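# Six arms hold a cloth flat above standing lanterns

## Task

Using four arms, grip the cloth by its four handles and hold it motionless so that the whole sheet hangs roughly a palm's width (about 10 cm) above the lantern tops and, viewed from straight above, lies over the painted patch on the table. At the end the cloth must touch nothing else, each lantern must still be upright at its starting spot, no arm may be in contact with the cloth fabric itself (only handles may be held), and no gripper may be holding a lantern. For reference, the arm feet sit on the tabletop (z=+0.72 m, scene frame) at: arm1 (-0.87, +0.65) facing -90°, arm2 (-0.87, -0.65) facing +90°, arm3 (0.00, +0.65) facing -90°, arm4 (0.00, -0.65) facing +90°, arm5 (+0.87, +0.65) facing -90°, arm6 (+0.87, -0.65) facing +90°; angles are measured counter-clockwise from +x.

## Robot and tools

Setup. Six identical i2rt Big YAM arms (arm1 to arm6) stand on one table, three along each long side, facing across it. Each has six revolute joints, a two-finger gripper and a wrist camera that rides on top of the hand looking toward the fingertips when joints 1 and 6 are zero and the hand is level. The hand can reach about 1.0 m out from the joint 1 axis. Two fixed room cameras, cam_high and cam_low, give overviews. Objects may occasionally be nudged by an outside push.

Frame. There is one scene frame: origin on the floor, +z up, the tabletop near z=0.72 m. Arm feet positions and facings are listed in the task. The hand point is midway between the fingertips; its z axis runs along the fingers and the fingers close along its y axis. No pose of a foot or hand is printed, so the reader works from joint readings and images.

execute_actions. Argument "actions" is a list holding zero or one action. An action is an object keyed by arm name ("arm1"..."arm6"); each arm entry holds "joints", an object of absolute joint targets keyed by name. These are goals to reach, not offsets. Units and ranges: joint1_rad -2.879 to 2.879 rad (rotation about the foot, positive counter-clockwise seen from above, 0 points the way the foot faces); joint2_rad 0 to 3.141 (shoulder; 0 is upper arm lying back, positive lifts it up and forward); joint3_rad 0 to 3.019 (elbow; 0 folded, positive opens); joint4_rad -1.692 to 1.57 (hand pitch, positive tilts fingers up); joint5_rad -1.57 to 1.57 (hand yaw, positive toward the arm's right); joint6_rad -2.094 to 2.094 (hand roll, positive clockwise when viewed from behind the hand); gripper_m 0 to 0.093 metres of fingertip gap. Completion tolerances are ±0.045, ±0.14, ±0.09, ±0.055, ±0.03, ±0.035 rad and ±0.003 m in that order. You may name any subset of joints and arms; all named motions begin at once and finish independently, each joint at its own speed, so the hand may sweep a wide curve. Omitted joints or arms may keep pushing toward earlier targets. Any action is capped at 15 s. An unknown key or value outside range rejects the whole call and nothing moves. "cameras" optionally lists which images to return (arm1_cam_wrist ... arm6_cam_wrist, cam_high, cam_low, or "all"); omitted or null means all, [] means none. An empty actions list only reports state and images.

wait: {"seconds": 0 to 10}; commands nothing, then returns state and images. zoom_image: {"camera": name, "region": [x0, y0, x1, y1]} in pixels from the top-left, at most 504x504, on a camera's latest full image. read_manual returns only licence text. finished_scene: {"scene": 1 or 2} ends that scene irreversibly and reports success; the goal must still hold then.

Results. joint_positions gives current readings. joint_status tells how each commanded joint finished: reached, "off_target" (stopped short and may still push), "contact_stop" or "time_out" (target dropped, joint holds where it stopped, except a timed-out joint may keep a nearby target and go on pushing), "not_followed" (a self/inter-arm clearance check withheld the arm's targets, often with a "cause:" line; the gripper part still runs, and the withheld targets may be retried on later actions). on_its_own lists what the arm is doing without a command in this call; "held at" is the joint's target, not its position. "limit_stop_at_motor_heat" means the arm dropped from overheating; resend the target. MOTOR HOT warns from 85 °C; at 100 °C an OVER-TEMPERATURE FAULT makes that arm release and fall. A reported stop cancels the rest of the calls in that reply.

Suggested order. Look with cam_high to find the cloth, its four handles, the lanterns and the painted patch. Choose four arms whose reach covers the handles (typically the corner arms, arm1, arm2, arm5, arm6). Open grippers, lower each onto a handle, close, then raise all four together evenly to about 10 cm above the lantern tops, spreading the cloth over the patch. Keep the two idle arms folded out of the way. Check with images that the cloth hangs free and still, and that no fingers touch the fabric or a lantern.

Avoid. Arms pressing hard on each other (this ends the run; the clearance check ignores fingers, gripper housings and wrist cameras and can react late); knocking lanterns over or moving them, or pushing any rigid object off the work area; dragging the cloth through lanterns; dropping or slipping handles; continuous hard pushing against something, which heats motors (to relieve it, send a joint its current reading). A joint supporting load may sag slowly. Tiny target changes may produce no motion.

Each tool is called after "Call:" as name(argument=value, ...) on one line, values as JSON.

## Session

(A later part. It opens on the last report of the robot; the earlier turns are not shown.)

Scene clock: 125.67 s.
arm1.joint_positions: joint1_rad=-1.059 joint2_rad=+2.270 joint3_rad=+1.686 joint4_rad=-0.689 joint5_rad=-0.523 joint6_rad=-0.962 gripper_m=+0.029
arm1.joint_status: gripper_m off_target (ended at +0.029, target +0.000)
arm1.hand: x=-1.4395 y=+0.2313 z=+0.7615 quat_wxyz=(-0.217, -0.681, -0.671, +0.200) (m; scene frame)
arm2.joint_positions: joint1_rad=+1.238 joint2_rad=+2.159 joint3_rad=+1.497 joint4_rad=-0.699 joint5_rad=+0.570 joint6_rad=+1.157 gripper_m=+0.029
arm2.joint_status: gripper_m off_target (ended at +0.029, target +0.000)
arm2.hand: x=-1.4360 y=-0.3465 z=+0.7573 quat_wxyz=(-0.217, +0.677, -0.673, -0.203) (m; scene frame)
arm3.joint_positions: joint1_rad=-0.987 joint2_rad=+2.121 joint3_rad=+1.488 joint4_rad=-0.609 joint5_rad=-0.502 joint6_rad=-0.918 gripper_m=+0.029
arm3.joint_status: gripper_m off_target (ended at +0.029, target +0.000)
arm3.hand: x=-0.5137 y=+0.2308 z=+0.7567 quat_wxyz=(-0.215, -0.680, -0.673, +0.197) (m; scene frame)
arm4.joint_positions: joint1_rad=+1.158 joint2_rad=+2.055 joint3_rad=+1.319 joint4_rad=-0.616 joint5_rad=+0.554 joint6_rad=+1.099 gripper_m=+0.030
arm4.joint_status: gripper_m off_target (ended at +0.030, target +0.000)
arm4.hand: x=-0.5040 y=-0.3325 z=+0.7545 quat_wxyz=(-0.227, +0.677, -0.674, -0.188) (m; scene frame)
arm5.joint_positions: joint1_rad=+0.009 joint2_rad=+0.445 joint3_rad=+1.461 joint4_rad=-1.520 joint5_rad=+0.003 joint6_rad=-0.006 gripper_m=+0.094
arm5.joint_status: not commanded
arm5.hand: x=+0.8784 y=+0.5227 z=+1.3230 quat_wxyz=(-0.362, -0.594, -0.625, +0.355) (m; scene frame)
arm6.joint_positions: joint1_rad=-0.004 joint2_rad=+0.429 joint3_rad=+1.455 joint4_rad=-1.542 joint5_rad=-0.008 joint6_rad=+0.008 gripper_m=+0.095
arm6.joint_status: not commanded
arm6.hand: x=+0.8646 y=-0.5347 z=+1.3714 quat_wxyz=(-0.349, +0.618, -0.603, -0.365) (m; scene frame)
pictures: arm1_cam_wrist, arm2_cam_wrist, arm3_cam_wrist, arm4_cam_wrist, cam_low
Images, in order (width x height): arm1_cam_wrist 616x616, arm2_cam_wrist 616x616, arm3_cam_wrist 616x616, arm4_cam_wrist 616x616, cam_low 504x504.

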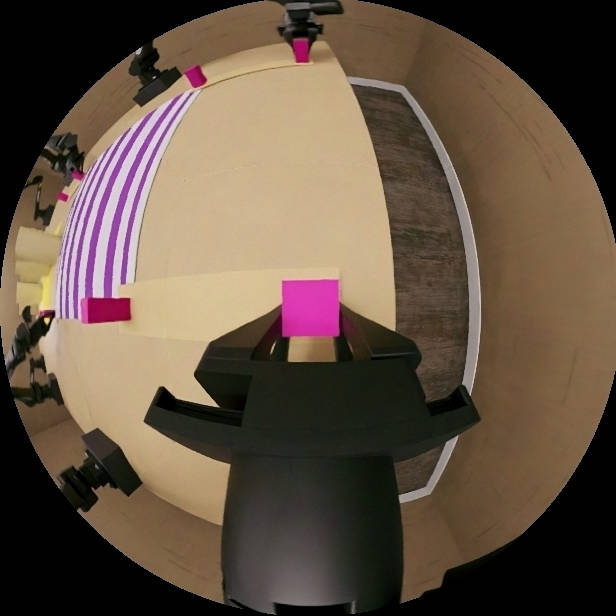

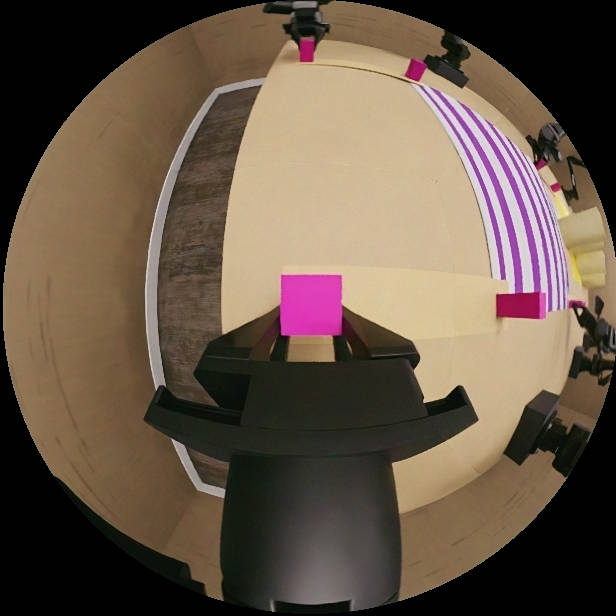

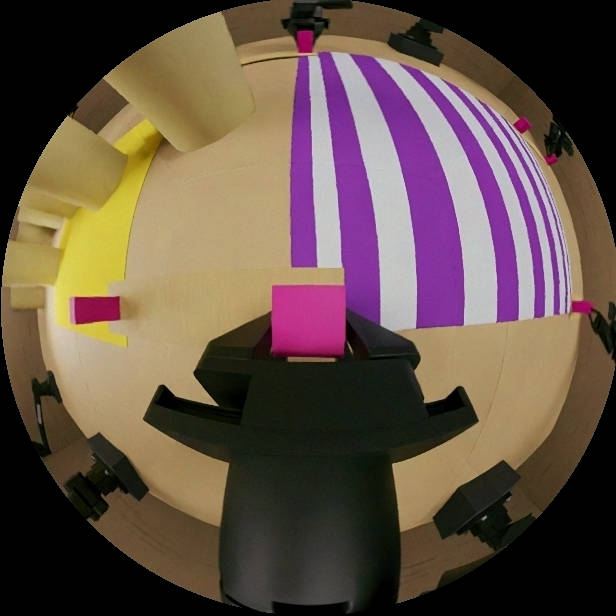

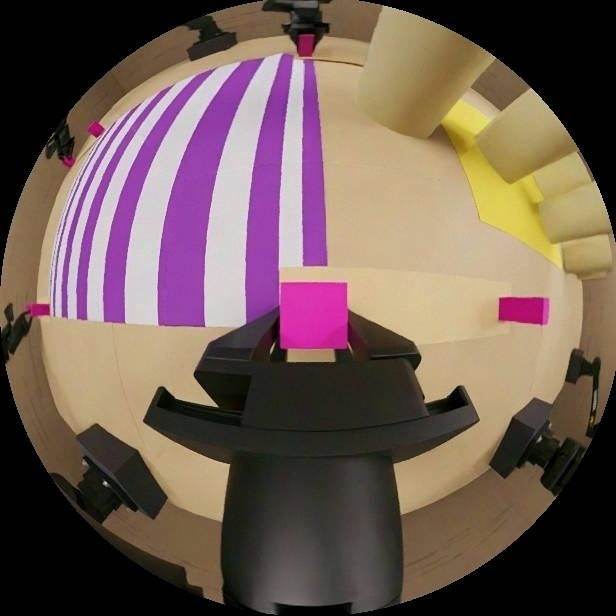

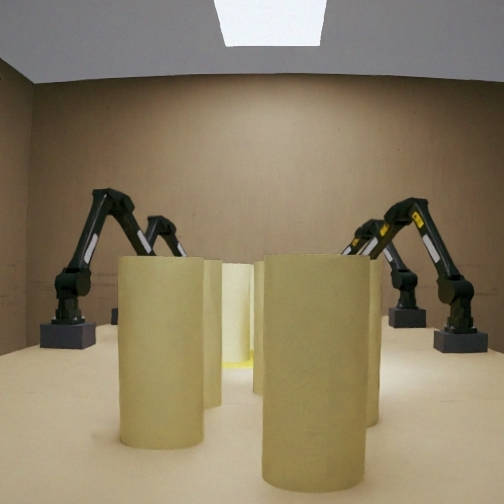

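Call:
execute_actions(actions=[{"arm1":{"joints":{"joint2_rad":2.044,"joint3_rad":1.866,"joint4_rad":-1.062}},"arm2":{"joints":{"joint2_rad":1.922,"joint3_rad":1.696,"joint4_rad":-1.117}},"arm3":{"joints":{"joint2_rad":1.885,"joint3_rad":1.68,"joint4_rad":-1.005}},"arm4":{"joints":{"joint2_rad":1.781,"joint3_rad":1.488,"joint4_rad":-1.007}}}], cameras=["cam_high"])

Call:
execute_actions(actions=[{"arm1":{"joints":{"joint2_rad":2.112,"joint3_rad":2.482,"joint4_rad":-1.61}},"arm2":{"joints":{"joint2_rad":1.939,"joint3_rad":2.222,"joint4_rad":-1.626}},"arm3":{"joints":{"joint2_rad":1.915,"joint3_rad":2.226,"joint4_rad":-1.521}},"arm4":{"joints":{"joint2_rad":1.756,"joint3_rad":1.954,"joint4_rad":-1.498}}}], cameras=["cam_high","cam_low","arm3_cam_wrist","arm1_cam_wrist"])

Scene clock: 150.53 s.
arm1.joint_positions: joint1_rad=-1.050 joint2_rad=+2.045 joint3_rad=+1.830 joint4_rad=-1.053 joint5_rad=-0.522 joint6_rad=-0.958 gripper_m=+0.029
arm1.joint_status: all done
arm1.hand: x=-1.4294 y=+0.2306 z=+0.9512 quat_wxyz=(-0.217, -0.678, -0.673, +0.201) (m; scene frame)
arm2.joint_positions: joint1_rad=+1.232 joint2_rad=+1.906 joint3_rad=+1.667 joint4_rad=-1.109 joint5_rad=+0.572 joint6_rad=+1.160 gripper_m=+0.029
arm2.joint_status: all done
arm2.hand: x=-1.4290 y=-0.3448 z=+0.9603 quat_wxyz=(-0.216, +0.672, -0.677, -0.208) (m; scene frame)
arm3.joint_positions: joint1_rad=-0.987 joint2_rad=+1.882 joint3_rad=+1.651 joint4_rad=-0.991 joint5_rad=-0.502 joint6_rad=-0.918 gripper_m=+0.029
arm3.joint_status: all done
arm3.hand: x=-0.5089 y=+0.2347 z=+0.9494 quat_wxyz=(-0.213, -0.677, -0.674, +0.207) (m; scene frame)
arm4.joint_positions: joint1_rad=+1.158 joint2_rad=+1.774 joint3_rad=+1.463 joint4_rad=-0.988 joint5_rad=+0.556 joint6_rad=+1.100 gripper_m=+0.030
arm4.joint_status: all done
arm4.hand: x=-0.5053 y=-0.3340 z=+0.9506 quat_wxyz=(-0.218, +0.670, -0.677, -0.212) (m; scene frame)
arm5.joint_positions: joint1_rad=+0.009 joint2_rad=+0.445 joint3_rad=+1.461 joint4_rad=-1.520 joint5_rad=+0.003 joint6_rad=-0.006 gripper_m=+0.094
arm5.joint_status: not commanded
arm5.hand: x=+0.8784 y=+0.5227 z=+1.3230 quat_wxyz=(-0.362, -0.594, -0.625, +0.355) (m; scene frame)
arm6.joint_positions: joint1_rad=-0.004 joint2_rad=+0.429 joint3_rad=+1.455 joint4_rad=-1.542 joint5_rad=-0.008 joint6_rad=+0.008 gripper_m=+0.095
arm6.joint_status: not commanded
arm6.hand: x=+0.8646 y=-0.5347 z=+1.3714 quat_wxyz=(-0.349, +0.618, -0.603, -0.365) (m; scene frame)
pictures: cam_high
Images, in order (width x height): cam_high 504x504.

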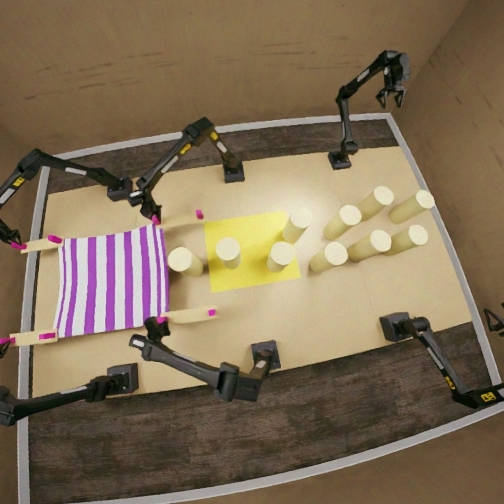

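Scene clock: 152.03 s.
arm1.joint_positions: joint1_rad=-1.050 joint2_rad=+2.122 joint3_rad=+2.431 joint4_rad=-1.600 joint5_rad=-0.521 joint6_rad=-0.954 gripper_m=+0.029
arm1.joint_status: all done
arm1.hand: x=-1.4357 y=+0.2270 z=+1.1279 quat_wxyz=(-0.220, -0.683, -0.671, +0.189) (m; scene frame)
arm2.joint_positions: joint1_rad=+1.232 joint2_rad=+1.945 joint3_rad=+2.173 joint4_rad=-1.616 joint5_rad=+0.571 joint6_rad=+1.160 gripper_m=+0.029
arm2.joint_status: all done
arm2.hand: x=-1.4339 y=-0.3431 z=+1.1274 quat_wxyz=(-0.223, +0.678, -0.674, -0.190) (m; scene frame)
arm3.joint_positions: joint1_rad=-0.986 joint2_rad=+1.939 joint3_rad=+2.172 joint4_rad=-1.508 joint5_rad=-0.500 joint6_rad=-0.918 gripper_m=+0.029
arm3.joint_status: all done
arm3.hand: x=-0.5165 y=+0.2307 z=+1.1105 quat_wxyz=(-0.217, -0.684, -0.672, +0.182) (m; scene frame)
arm4.joint_positions: joint1_rad=+1.157 joint2_rad=+1.774 joint3_rad=+1.900 joint4_rad=-1.477 joint5_rad=+0.555 joint6_rad=+1.102 gripper_m=+0.030
arm4.joint_status: all done
arm4.hand: x=-0.5108 y=-0.3326 z=+1.1123 quat_wxyz=(-0.227, +0.676, -0.675, -0.188) (m; scene frame)
arm5.joint_positions: joint1_rad=+0.009 joint2_rad=+0.445 joint3_rad=+1.461 joint4_rad=-1.520 joint5_rad=+0.003 joint6_rad=-0.006 gripper_m=+0.094
arm5.joint_status: not commanded
arm5.hand: x=+0.8784 y=+0.5227 z=+1.3230 quat_wxyz=(-0.362, -0.594, -0.625, +0.355) (m; scene frame)
arm6.joint_positions: joint1_rad=-0.004 joint2_rad=+0.429 joint3_rad=+1.455 joint4_rad=-1.542 joint5_rad=-0.008 joint6_rad=+0.008 gripper_m=+0.095
arm6.joint_status: not commanded
arm6.hand: x=+0.8646 y=-0.5347 z=+1.3714 quat_wxyz=(-0.349, +0.618, -0.603, -0.365) (m; scene frame)
pictures: arm1_cam_wrist, arm3_cam_wrist, cam_high, cam_low
Images, in order (width x height): arm1_cam_wrist 616x616, arm3_cam_wrist 616x616, cam_high 504x504, cam_low 504x504.

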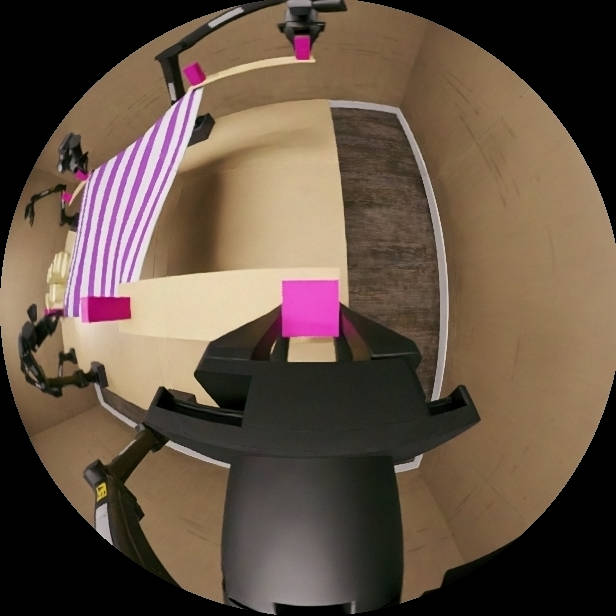

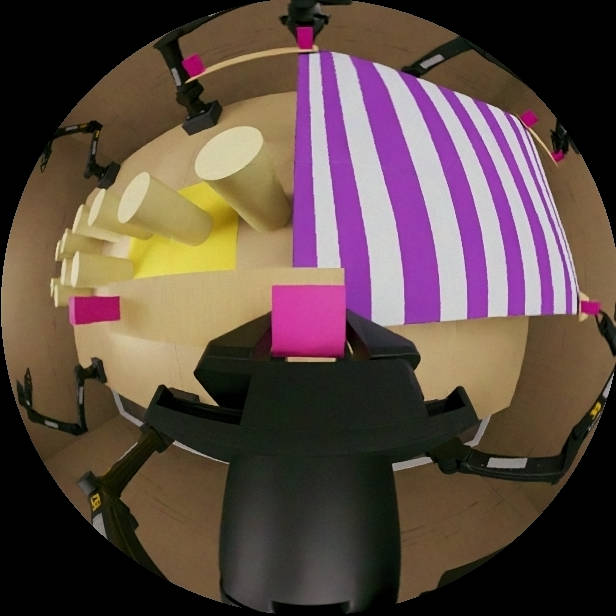

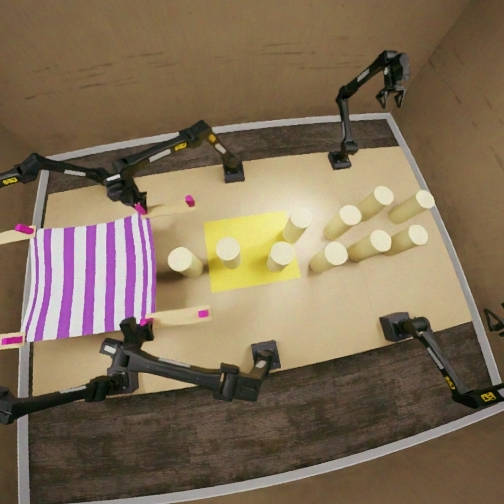

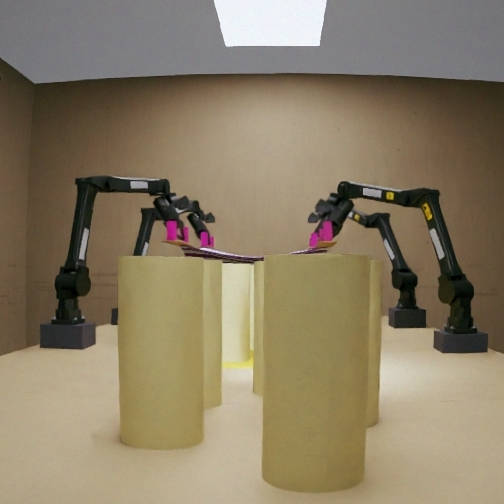

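Call:
execute_actions(actions=[{"arm1":{"joints":{"joint2_rad":2.09,"joint3_rad":2.53,"joint4_rad":-1.65}},"arm2":{"joints":{"joint2_rad":1.92,"joint3_rad":2.27,"joint4_rad":-1.67}},"arm3":{"joints":{"joint2_rad":1.91,"joint3_rad":2.39,"joint4_rad":-1.62}},"arm4":{"joints":{"joint2_rad":1.75,"joint3_rad":2.12,"joint4_rad":-1.6}}}], cameras=["cam_low"])

Call:
execute_actions(actions=[{"arm1":{"joints":{"joint1_rad":-0.88,"joint2_rad":1.535,"joint3_rad":1.775,"joint4_rad":-1.376,"joint5_rad":-0.458,"joint6_rad":-0.781}},"arm2":{"joints":{"joint1_rad":1.053,"joint2_rad":1.412,"joint3_rad":1.663,"joint4_rad":-1.473,"joint5_rad":0.522,"joint6_rad":0.963}},"arm3":{"joints":{"joint1_rad":-0.768,"joint2_rad":1.431,"joint3_rad":1.717,"joint4_rad":-1.375,"joint5_rad":-0.41,"joint6_rad":-0.669}},"arm4":{"joints":{"joint1_rad":0.933,"joint2_rad":1.258,"joint3_rad":1.513,"joint4_rad":-1.415,"joint5_rad":0.479,"joint6_rad":0.835}}}], cameras=["cam_high","cam_low"])

Scene clock: 181.17 s.
arm1.joint_positions: joint1_rad=-1.050 joint2_rad=+2.122 joint3_rad=+2.463 joint4_rad=-1.640 joint5_rad=-0.521 joint6_rad=-0.954 gripper_m=+0.029
arm1.joint_status: all done
arm1.hand: x=-1.4309 y=+0.2297 z=+1.1390 quat_wxyz=(-0.221, -0.684, -0.670, +0.186) (m; scene frame)
arm2.joint_positions: joint1_rad=+1.232 joint2_rad=+1.945 joint3_rad=+2.210 joint4_rad=-1.660 joint5_rad=+0.571 joint6_rad=+1.160 gripper_m=+0.029
arm2.joint_status: all done
arm2.hand: x=-1.4293 y=-0.3447 z=+1.1412 quat_wxyz=(-0.225, +0.678, -0.674, -0.188) (m; scene frame)
arm3.joint_positions: joint1_rad=-0.986 joint2_rad=+1.936 joint3_rad=+2.340 joint4_rad=-1.608 joint5_rad=-0.500 joint6_rad=-0.918 gripper_m=+0.029
arm3.joint_status: all done
arm3.hand: x=-0.5117 y=+0.2340 z=+1.1779 quat_wxyz=(-0.210, -0.674, -0.674, +0.215) (m; scene frame)
arm4.joint_positions: joint1_rad=+1.157 joint2_rad=+1.774 joint3_rad=+2.072 joint4_rad=-1.582 joint5_rad=+0.555 joint6_rad=+1.102 gripper_m=+0.030
arm4.joint_status: all done
arm4.hand: x=-0.5121 y=-0.3328 z=+1.1804 quat_wxyz=(-0.215, +0.667, -0.679, -0.218) (m; scene frame)
arm5.joint_positions: joint1_rad=+0.009 joint2_rad=+0.445 joint3_rad=+1.461 joint4_rad=-1.520 joint5_rad=+0.003 joint6_rad=-0.006 gripper_m=+0.094
arm5.joint_status: not commanded
arm5.hand: x=+0.8784 y=+0.5227 z=+1.3230 quat_wxyz=(-0.362, -0.594, -0.625, +0.355) (m; scene frame)
arm6.joint_positions: joint1_rad=-0.004 joint2_rad=+0.429 joint3_rad=+1.455 joint4_rad=-1.542 joint5_rad=-0.008 joint6_rad=+0.008 gripper_m=+0.095
arm6.joint_status: not commanded
arm6.hand: x=+0.8646 y=-0.5347 z=+1.3714 quat_wxyz=(-0.349, +0.618, -0.603, -0.365) (m; scene frame)
pictures: cam_low
Images, in order (width x height): cam_low 504x504.

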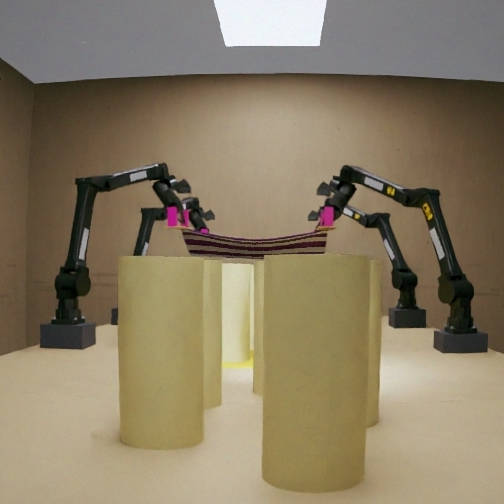

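Scene clock: 183.00 s.
arm1.joint_positions: joint1_rad=-0.873 joint2_rad=+1.554 joint3_rad=+1.763 joint4_rad=-1.391 joint5_rad=-0.457 joint6_rad=-0.762 gripper_m=+0.029
arm1.joint_status: all done
arm1.hand: x=-1.2357 y=+0.2445 z=+1.1863 quat_wxyz=(-0.216, -0.682, -0.670, +0.199) (m; scene frame)
arm2.joint_positions: joint1_rad=+1.048 joint2_rad=+1.408 joint3_rad=+1.658 joint4_rad=-1.483 joint5_rad=+0.521 joint6_rad=+0.965 gripper_m=+0.029
arm2.joint_status: all done
arm2.hand: x=-1.2312 y=-0.3347 z=+1.1970 quat_wxyz=(-0.213, +0.667, -0.681, -0.212) (m; scene frame)
arm3.joint_positions: joint1_rad=-0.763 joint2_rad=+1.446 joint3_rad=+1.705 joint4_rad=-1.383 joint5_rad=-0.406 joint6_rad=-0.695 gripper_m=+0.029
arm3.joint_status: all done
arm3.hand: x=-0.3173 y=+0.2416 z=+1.1827 quat_wxyz=(-0.208, -0.676, -0.676, +0.206) (m; scene frame)
arm4.joint_positions: joint1_rad=+0.932 joint2_rad=+1.268 joint3_rad=+1.505 joint4_rad=-1.414 joint5_rad=+0.475 joint6_rad=+0.854 gripper_m=+0.030
arm4.joint_status: all done
arm4.hand: x=-0.3068 y=-0.3325 z=+1.1869 quat_wxyz=(-0.215, +0.671, -0.677, -0.212) (m; scene frame)
arm5.joint_positions: joint1_rad=+0.009 joint2_rad=+0.445 joint3_rad=+1.461 joint4_rad=-1.520 joint5_rad=+0.003 joint6_rad=-0.006 gripper_m=+0.094
arm5.joint_status: not commanded
arm5.hand: x=+0.8784 y=+0.5227 z=+1.3230 quat_wxyz=(-0.362, -0.594, -0.625, +0.355) (m; scene frame)
arm6.joint_positions: joint1_rad=-0.004 joint2_rad=+0.429 joint3_rad=+1.455 joint4_rad=-1.542 joint5_rad=-0.008 joint6_rad=+0.008 gripper_m=+0.095
arm6.joint_status: not commanded
arm6.hand: x=+0.8646 y=-0.5347 z=+1.3714 quat_wxyz=(-0.349, +0.618, -0.603, -0.365) (m; scene frame)
pictures: cam_high, cam_low
Images, in order (width x height): cam_high 504x504, cam_low 504x504.

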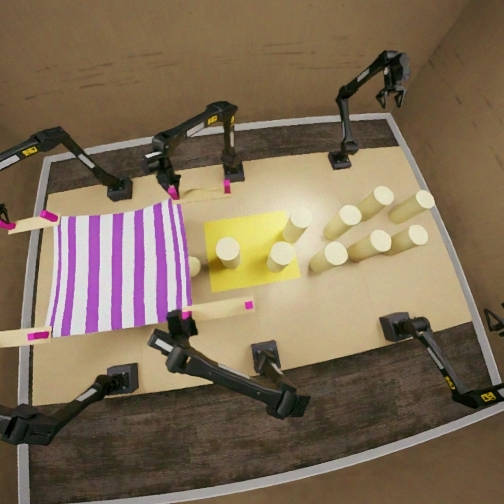

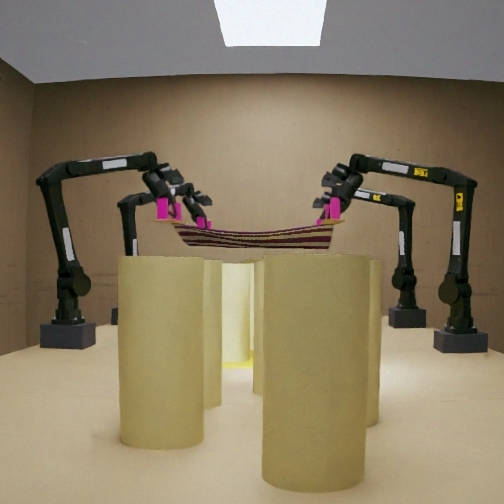

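Call:
execute_actions(actions=[{"arm1":{"joints":{"joint1_rad":-0.544,"joint2_rad":1.11,"joint3_rad":1.368,"joint4_rad":-1.27,"joint5_rad":-0.302,"joint6_rad":-0.46}},"arm2":{"joints":{"joint1_rad":0.634,"joint2_rad":1.023,"joint3_rad":1.32,"joint4_rad":-1.346,"joint5_rad":0.347,"joint6_rad":0.543}},"arm3":{"joints":{"joint1_rad":-0.319,"joint2_rad":1.055,"joint3_rad":1.39,"joint4_rad":-1.3,"joint5_rad":-0.181,"joint6_rad":-0.25}},"arm4":{"joints":{"joint1_rad":0.386,"joint2_rad":0.94,"joint3_rad":1.27,"joint4_rad":-1.311,"joint5_rad":0.218,"joint6_rad":0.31}}}], cameras=[])

Call:
execute_actions(actions=[{"arm1":{"joints":{"joint1_rad":0.193,"joint2_rad":0.93,"joint3_rad":1.252,"joint4_rad":-1.271,"joint5_rad":0.11,"joint6_rad":0.159}},"arm2":{"joints":{"joint1_rad":-0.193,"joint2_rad":0.942,"joint3_rad":1.268,"joint4_rad":-1.284,"joint5_rad":-0.11,"joint6_rad":-0.159}},"arm3":{"joints":{"joint1_rad":0.444,"joint2_rad":1.03,"joint3_rad":1.38,"joint4_rad":-1.336,"joint5_rad":0.249,"joint6_rad":0.385}},"arm4":{"joints":{"joint1_rad":-0.43,"joint2_rad":1.027,"joint3_rad":1.35,"joint4_rad":-1.286,"joint5_rad":-0.242,"joint6_rad":-0.37}}}], cameras=["cam_high"])

Call:
execute_actions(actions=[{"arm1":{"joints":{"joint1_rad":0.896,"joint2_rad":1.255,"joint3_rad":1.5,"joint4_rad":-1.365,"joint5_rad":0.465,"joint6_rad":0.797}},"arm2":{"joints":{"joint1_rad":-0.822,"joint2_rad":1.32,"joint3_rad":1.566,"joint4_rad":-1.34,"joint5_rad":-0.434,"joint6_rad":-0.723}},"arm3":{"joints":{"joint1_rad":0.983,"joint2_rad":1.435,"joint3_rad":1.74,"joint4_rad":-1.465,"joint5_rad":0.498,"joint6_rad":0.9}},"arm4":{"joints":{"joint1_rad":-0.912,"joint2_rad":1.485,"joint3_rad":1.745,"joint4_rad":-1.385,"joint5_rad":-0.471,"joint6_rad":-0.825}}}])

Scene clock: 228.70 s.
arm1.joint_positions: joint1_rad=-0.535 joint2_rad=+1.110 joint3_rad=+1.364 joint4_rad=-1.280 joint5_rad=-0.301 joint6_rad=-0.436 gripper_m=+0.029
arm1.joint_status: all done
arm1.hand: x=-1.0321 y=+0.2755 z=+1.1988 quat_wxyz=(-0.216, -0.678, -0.669, +0.215) (m; scene frame)
arm2.joint_positions: joint1_rad=+0.629 joint2_rad=+1.016 joint3_rad=+1.319 joint4_rad=-1.353 joint5_rad=+0.345 joint6_rad=+0.531 gripper_m=+0.029
arm2.joint_status: all done
arm2.hand: x=-1.0310 y=-0.3203 z=+1.1952 quat_wxyz=(-0.215, +0.671, -0.677, -0.213) (m; scene frame)
arm3.joint_positions: joint1_rad=-0.318 joint2_rad=+1.058 joint3_rad=+1.383 joint4_rad=-1.303 joint5_rad=-0.175 joint6_rad=-0.278 gripper_m=+0.029
arm3.joint_status: all done
arm3.hand: x=-0.1069 y=+0.2700 z=+1.1945 quat_wxyz=(-0.210, -0.678, -0.670, +0.219) (m; scene frame)
arm4.joint_positions: joint1_rad=+0.390 joint2_rad=+0.940 joint3_rad=+1.262 joint4_rad=-1.315 joint5_rad=+0.212 joint6_rad=+0.330 gripper_m=+0.030
arm4.joint_status: all done
arm4.hand: x=-0.1053 y=-0.3170 z=+1.1918 quat_wxyz=(-0.215, +0.675, -0.672, -0.214) (m; scene frame)
arm5.joint_positions: joint1_rad=+0.009 joint2_rad=+0.445 joint3_rad=+1.461 joint4_rad=-1.520 joint5_rad=+0.003 joint6_rad=-0.006 gripper_m=+0.094
arm5.joint_status: not commanded
arm5.hand: x=+0.8784 y=+0.5227 z=+1.3230 quat_wxyz=(-0.362, -0.594, -0.625, +0.355) (m; scene frame)
arm6.joint_positions: joint1_rad=-0.004 joint2_rad=+0.429 joint3_rad=+1.455 joint4_rad=-1.542 joint5_rad=-0.008 joint6_rad=+0.008 gripper_m=+0.095
arm6.joint_status: not commanded
arm6.hand: x=+0.8646 y=-0.5347 z=+1.3714 quat_wxyz=(-0.349, +0.618, -0.603, -0.365) (m; scene frame)
pictures: none
No camera images: the call's "cameras" was empty. Leave "cameras" out to get every camera's image.

Scene clock: 230.37 s.
arm1.joint_positions: joint1_rad=+0.191 joint2_rad=+0.931 joint3_rad=+1.240 joint4_rad=-1.278 joint5_rad=+0.111 joint6_rad=+0.178 gripper_m=+0.029
arm1.joint_status: all done
arm1.hand: x=-0.8198 y=+0.3018 z=+1.1943 quat_wxyz=(-0.214, -0.680, -0.668, +0.214) (m; scene frame)
arm2.joint_positions: joint1_rad=-0.187 joint2_rad=+0.968 joint3_rad=+1.260 joint4_rad=-1.289 joint5_rad=-0.114 joint6_rad=-0.162 gripper_m=+0.029
arm2.joint_status: all done
arm2.hand: x=-0.8168 y=-0.2916 z=+1.1833 quat_wxyz=(-0.201, +0.676, -0.679, -0.205) (m; scene frame)
arm3.joint_positions: joint1_rad=+0.432 joint2_rad=+1.058 joint3_rad=+1.372 joint4_rad=-1.334 joint5_rad=+0.255 joint6_rad=+0.357 gripper_m=+0.029
arm3.joint_status: all done
arm3.hand: x=+0.1097 y=+0.2801 z=+1.1885 quat_wxyz=(-0.202, -0.683, -0.667, +0.216) (m; scene frame)
arm4.joint_positions: joint1_rad=-0.422 joint2_rad=+1.042 joint3_rad=+1.278 joint4_rad=-1.300 joint5_rad=-0.249 joint6_rad=-0.351 gripper_m=+0.030
arm4.joint_status: all done
arm4.hand: x=+0.1097 y=-0.2901 z=+1.1716 quat_wxyz=(-0.189, +0.680, -0.679, -0.205) (m; scene frame)
arm5.joint_positions: joint1_rad=+0.009 joint2_rad=+0.445 joint3_rad=+1.461 joint4_rad=-1.520 joint5_rad=+0.003 joint6_rad=-0.006 gripper_m=+0.094
arm5.joint_status: not commanded
arm5.hand: x=+0.8784 y=+0.5227 z=+1.3230 quat_wxyz=(-0.362, -0.594, -0.625, +0.355) (m; scene frame)
arm6.joint_positions: joint1_rad=-0.004 joint2_rad=+0.429 joint3_rad=+1.455 joint4_rad=-1.542 joint5_rad=-0.008 joint6_rad=+0.008 gripper_m=+0.095
arm6.joint_status: not commanded
arm6.hand: x=+0.8646 y=-0.5347 z=+1.3714 quat_wxyz=(-0.349, +0.618, -0.603, -0.365) (m; scene frame)
pictures: cam_high
Images, in order (width x height): cam_high 504x504.

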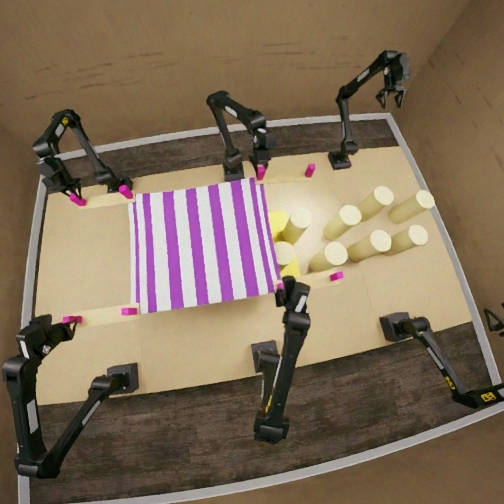

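Scene clock: 231.90 s.
arm1.joint_positions: joint1_rad=+0.890 joint2_rad=+1.287 joint3_rad=+1.438 joint4_rad=-1.354 joint5_rad=+0.467 joint6_rad=+0.809 gripper_m=+0.029
arm1.joint_status: all done
arm1.hand: x=-0.5745 y=+0.3143 z=+1.1622 quat_wxyz=(-0.192, -0.678, -0.675, +0.219) (m; scene frame)
arm2.joint_positions: joint1_rad=-0.819 joint2_rad=+1.352 joint3_rad=+1.507 joint4_rad=-1.339 joint5_rad=-0.441 joint6_rad=-0.730 gripper_m=+0.029
arm2.joint_status: all done
arm2.hand: x=-0.5714 y=-0.2796 z=+1.1593 quat_wxyz=(-0.187, +0.673, -0.683, -0.215) (m; scene frame)
arm3.joint_positions: joint1_rad=+0.980 joint2_rad=+1.469 joint3_rad=+1.661 joint4_rad=-1.469 joint5_rad=+0.504 joint6_rad=+0.872 gripper_m=+0.029
arm3.joint_status: all done
arm3.hand: x=+0.3504 y=+0.2989 z=+1.1556 quat_wxyz=(-0.175, -0.676, -0.680, +0.224) (m; scene frame)
arm4.joint_positions: joint1_rad=-0.908 joint2_rad=+1.521 joint3_rad=+1.669 joint4_rad=-1.383 joint5_rad=-0.476 joint6_rad=-0.806 gripper_m=+0.030
arm4.joint_status: all done
arm4.hand: x=+0.3578 y=-0.2668 z=+1.1588 quat_wxyz=(-0.185, +0.674, -0.681, -0.218) (m; scene frame)
arm5.joint_positions: joint1_rad=+0.009 joint2_rad=+0.445 joint3_rad=+1.461 joint4_rad=-1.520 joint5_rad=+0.003 joint6_rad=-0.006 gripper_m=+0.094
arm5.joint_status: not commanded
arm5.hand: x=+0.8784 y=+0.5227 z=+1.3230 quat_wxyz=(-0.362, -0.594, -0.625, +0.355) (m; scene frame)
arm6.joint_positions: joint1_rad=-0.004 joint2_rad=+0.429 joint3_rad=+1.455 joint4_rad=-1.542 joint5_rad=-0.008 joint6_rad=+0.008 gripper_m=+0.095
arm6.joint_status: not commanded
arm6.hand: x=+0.8646 y=-0.5347 z=+1.3714 quat_wxyz=(-0.349, +0.618, -0.603, -0.365) (m; scene frame)
pictures: arm1_cam_wrist, arm2_cam_wrist, arm3_cam_wrist, arm4_cam_wrist, arm5_cam_wrist, arm6_cam_wrist, cam_high, cam_low
Images, in order (width x height): arm1_cam_wrist 616x616, arm2_cam_wrist 616x616, arm3_cam_wrist 616x616, arm4_cam_wrist 616x616, arm5_cam_wrist 616x616, arm6_cam_wrist 616x616, cam_high 504x504, cam_low 504x504.

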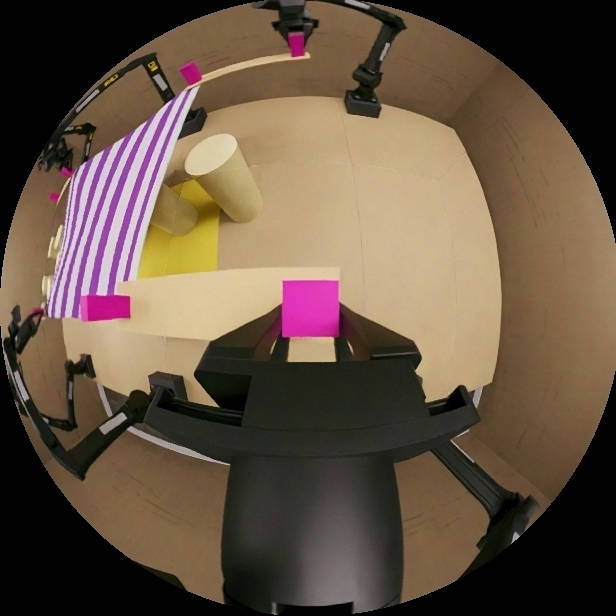

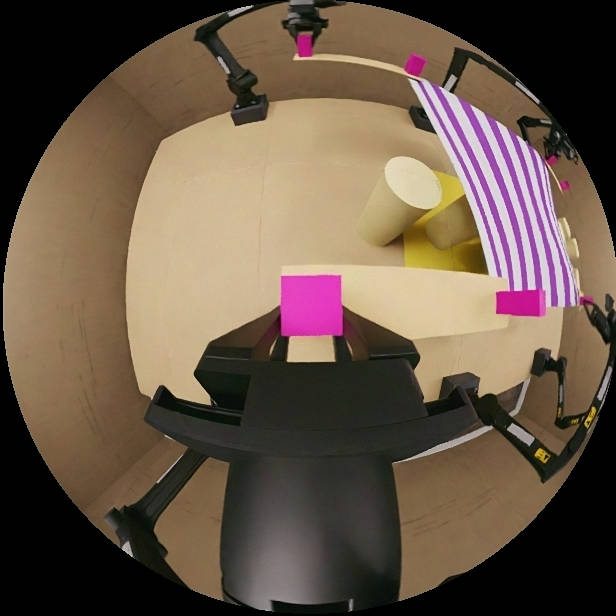

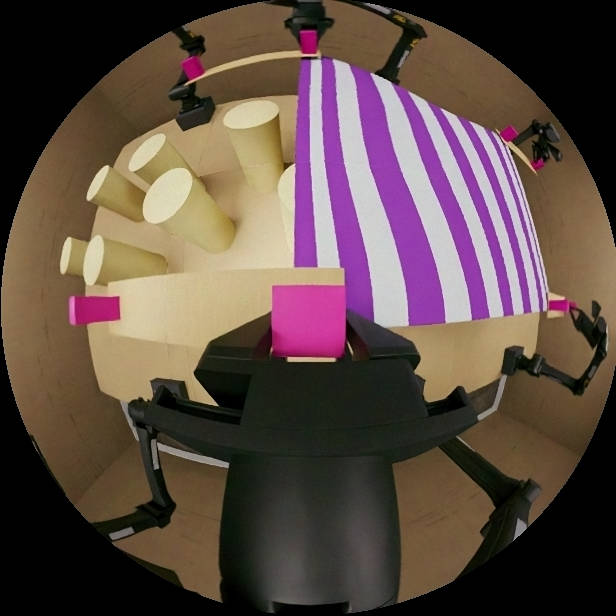

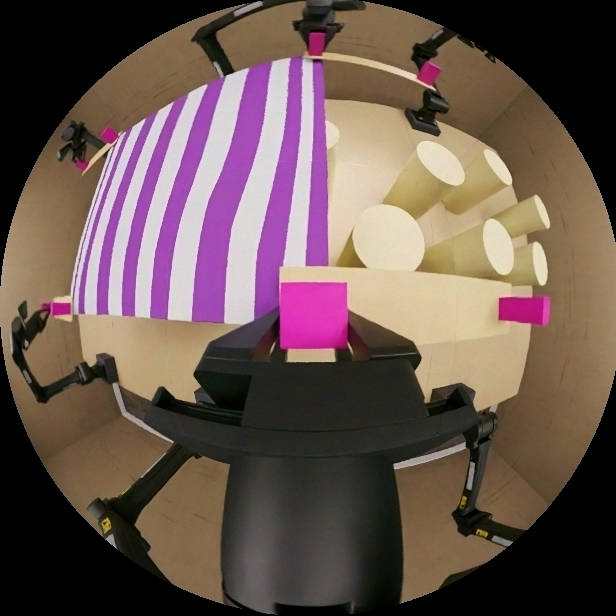

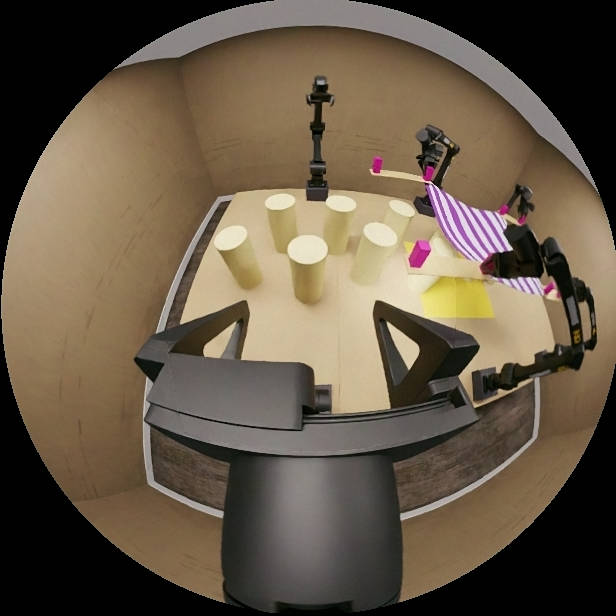

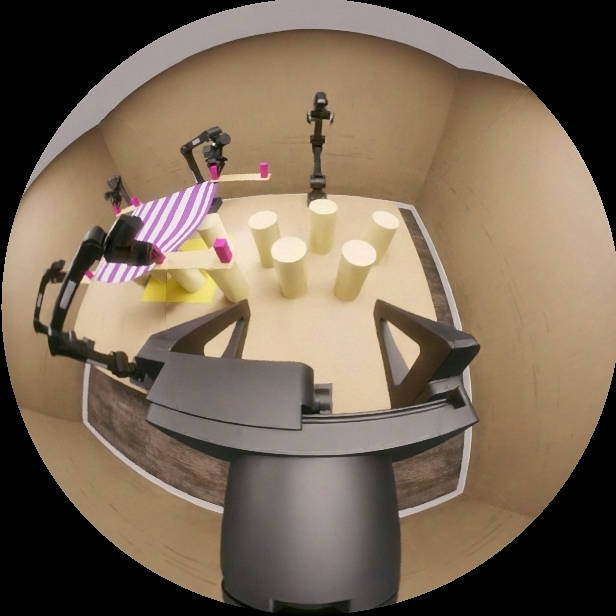

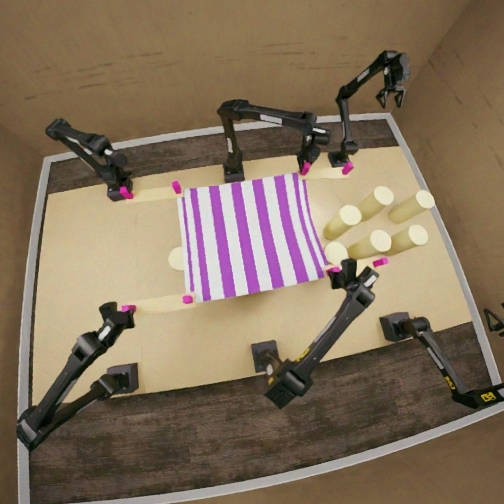

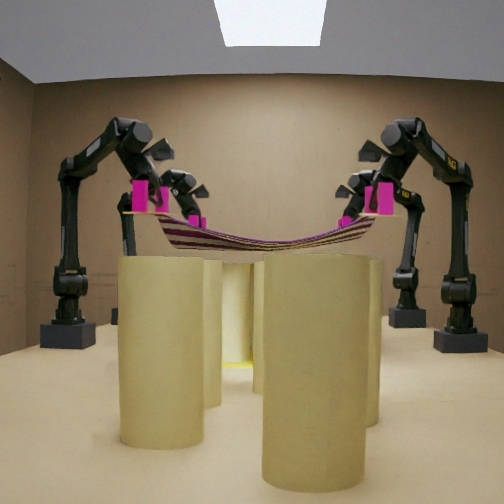

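Call:
execute_actions(actions=[{"arm1":{"joints":{"joint1_rad":0.9,"joint3_rad":1.56,"joint4_rad":-1.425}},"arm2":{"joints":{"joint1_rad":-0.83,"joint3_rad":1.63,"joint4_rad":-1.41}},"arm3":{"joints":{"joint1_rad":1.045,"joint3_rad":1.81,"joint4_rad":-1.55,"joint5_rad":0.515,"joint6_rad":0.97}},"arm4":{"joints":{"joint1_rad":-0.955,"joint3_rad":1.81,"joint4_rad":-1.46,"joint5_rad":-0.485,"joint6_rad":-0.88}}}], cameras=["cam_low","cam_high"])

Scene clock: 239.90 s.
arm1.joint_positions: joint1_rad=+0.893 joint2_rad=+1.286 joint3_rad=+1.496 joint4_rad=-1.406 joint5_rad=+0.466 joint6_rad=+0.816 gripper_m=+0.029
arm1.joint_status: all done
arm1.hand: x=-0.5758 y=+0.3171 z=+1.1851 quat_wxyz=(-0.196, -0.680, -0.673, +0.217) (m; scene frame)
arm2.joint_positions: joint1_rad=-0.819 joint2_rad=+1.352 joint3_rad=+1.573 joint4_rad=-1.395 joint5_rad=-0.441 joint6_rad=-0.740 gripper_m=+0.029
arm2.joint_status: all done
arm2.hand: x=-0.5735 y=-0.2814 z=+1.1847 quat_wxyz=(-0.192, +0.676, -0.678, -0.214) (m; scene frame)
arm3.joint_positions: joint1_rad=+1.021 joint2_rad=+1.466 joint3_rad=+1.741 joint4_rad=-1.553 joint5_rad=+0.526 joint6_rad=+0.940 gripper_m=+0.029
arm3.joint_status: all done
arm3.hand: x=+0.3549 y=+0.3157 z=+1.1882 quat_wxyz=(-0.188, -0.684, -0.668, +0.225) (m; scene frame)
arm4.joint_positions: joint1_rad=-0.939 joint2_rad=+1.520 joint3_rad=+1.745 joint4_rad=-1.455 joint5_rad=-0.493 joint6_rad=-0.860 gripper_m=+0.030
arm4.joint_status: all done
arm4.hand: x=+0.3632 y=-0.2792 z=+1.1889 quat_wxyz=(-0.197, +0.681, -0.670, -0.218) (m; scene frame)
arm5.joint_positions: joint1_rad=+0.009 joint2_rad=+0.445 joint3_rad=+1.461 joint4_rad=-1.520 joint5_rad=+0.003 joint6_rad=-0.006 gripper_m=+0.094
arm5.joint_status: not commanded
arm5.hand: x=+0.8784 y=+0.5227 z=+1.3230 quat_wxyz=(-0.362, -0.594, -0.625, +0.355) (m; scene frame)
arm6.joint_positions: joint1_rad=-0.004 joint2_rad=+0.429 joint3_rad=+1.455 joint4_rad=-1.542 joint5_rad=-0.008 joint6_rad=+0.008 gripper_m=+0.095
arm6.joint_status: not commanded
arm6.hand: x=+0.8646 y=-0.5347 z=+1.3714 quat_wxyz=(-0.349, +0.618, -0.603, -0.365) (m; scene frame)
pictures: cam_high, cam_low
Images, in order (width x height): cam_high 504x504, cam_low 504x504.

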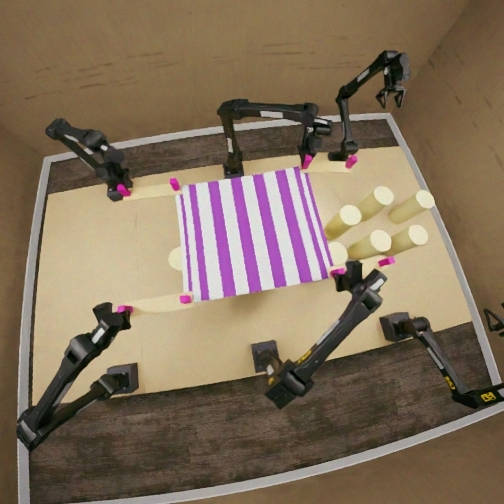

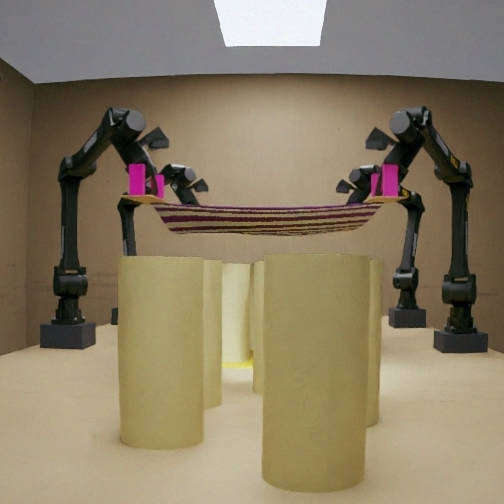

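Call:
execute_actions(actions=[{"arm1":{"joints":{"joint3_rad":1.435,"joint4_rad":-1.33}},"arm2":{"joints":{"joint3_rad":1.51,"joint4_rad":-1.32}},"arm3":{"joints":{"joint3_rad":1.675,"joint4_rad":-1.47}},"arm4":{"joints":{"joint3_rad":1.68,"joint4_rad":-1.375}}}], cameras=["cam_low","arm3_cam_wrist","arm4_cam_wrist"])

Scene clock: 246.93 s.
arm1.joint_positions: joint1_rad=+0.894 joint2_rad=+1.282 joint3_rad=+1.427 joint4_rad=-1.337 joint5_rad=+0.465 joint6_rad=+0.816 gripper_m=+0.029
arm1.joint_status: all done
arm1.hand: x=-0.5726 y=+0.3149 z=+1.1606 quat_wxyz=(-0.198, -0.680, -0.672, +0.217) (m; scene frame)
arm2.joint_positions: joint1_rad=-0.819 joint2_rad=+1.349 joint3_rad=+1.502 joint4_rad=-1.326 joint5_rad=-0.440 joint6_rad=-0.741 gripper_m=+0.029
arm2.joint_status: all done
arm2.hand: x=-0.5704 y=-0.2790 z=+1.1592 quat_wxyz=(-0.193, +0.677, -0.678, -0.213) (m; scene frame)
arm3.joint_positions: joint1_rad=+1.021 joint2_rad=+1.462 joint3_rad=+1.656 joint4_rad=-1.491 joint5_rad=+0.526 joint6_rad=+0.942 gripper_m=+0.029
arm3.joint_status: all done
arm3.hand: x=+0.3562 y=+0.3149 z=+1.1569 quat_wxyz=(-0.179, -0.684, -0.670, +0.227) (m; scene frame)
arm4.joint_positions: joint1_rad=-0.939 joint2_rad=+1.516 joint3_rad=+1.663 joint4_rad=-1.397 joint5_rad=-0.493 joint6_rad=-0.862 gripper_m=+0.030
arm4.joint_status: all done
arm4.hand: x=+0.3635 y=-0.2791 z=+1.1586 quat_wxyz=(-0.188, +0.681, -0.673, -0.219) (m; scene frame)
arm5.joint_positions: joint1_rad=+0.009 joint2_rad=+0.445 joint3_rad=+1.461 joint4_rad=-1.520 joint5_rad=+0.003 joint6_rad=-0.006 gripper_m=+0.094
arm5.joint_status: not commanded
arm5.hand: x=+0.8784 y=+0.5227 z=+1.3230 quat_wxyz=(-0.362, -0.594, -0.625, +0.355) (m; scene frame)
arm6.joint_positions: joint1_rad=-0.004 joint2_rad=+0.429 joint3_rad=+1.455 joint4_rad=-1.542 joint5_rad=-0.008 joint6_rad=+0.008 gripper_m=+0.095
arm6.joint_status: not commanded
arm6.hand: x=+0.8646 y=-0.5347 z=+1.3714 quat_wxyz=(-0.349, +0.618, -0.603, -0.365) (m; scene frame)
pictures: arm3_cam_wrist, arm4_cam_wrist, cam_low
Images, in order (width x height): arm3_cam_wrist 616x616, arm4_cam_wrist 616x616, cam_low 504x504.

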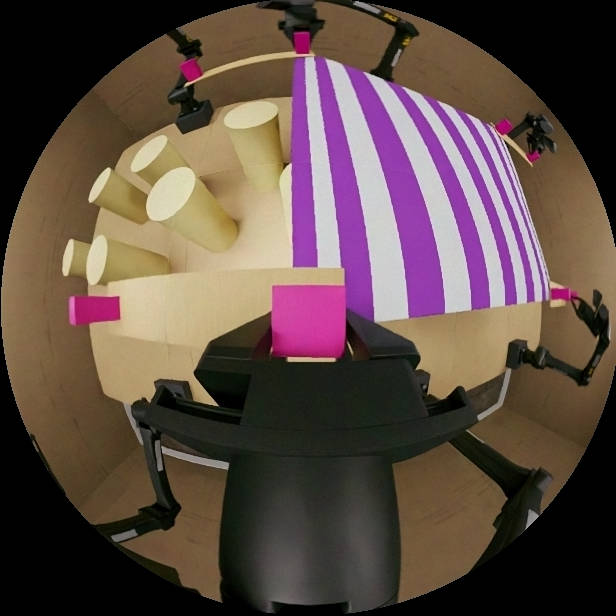

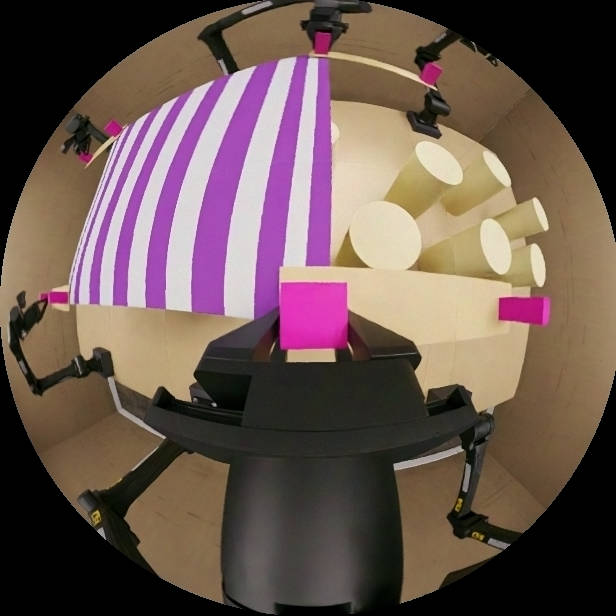

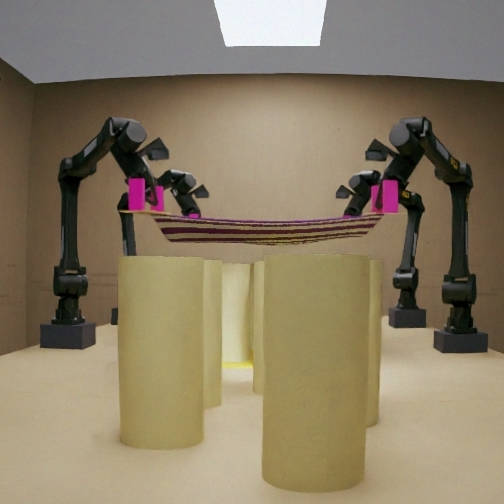

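Call:
finished_scene(scene=1)

The scene is finished: the task was done.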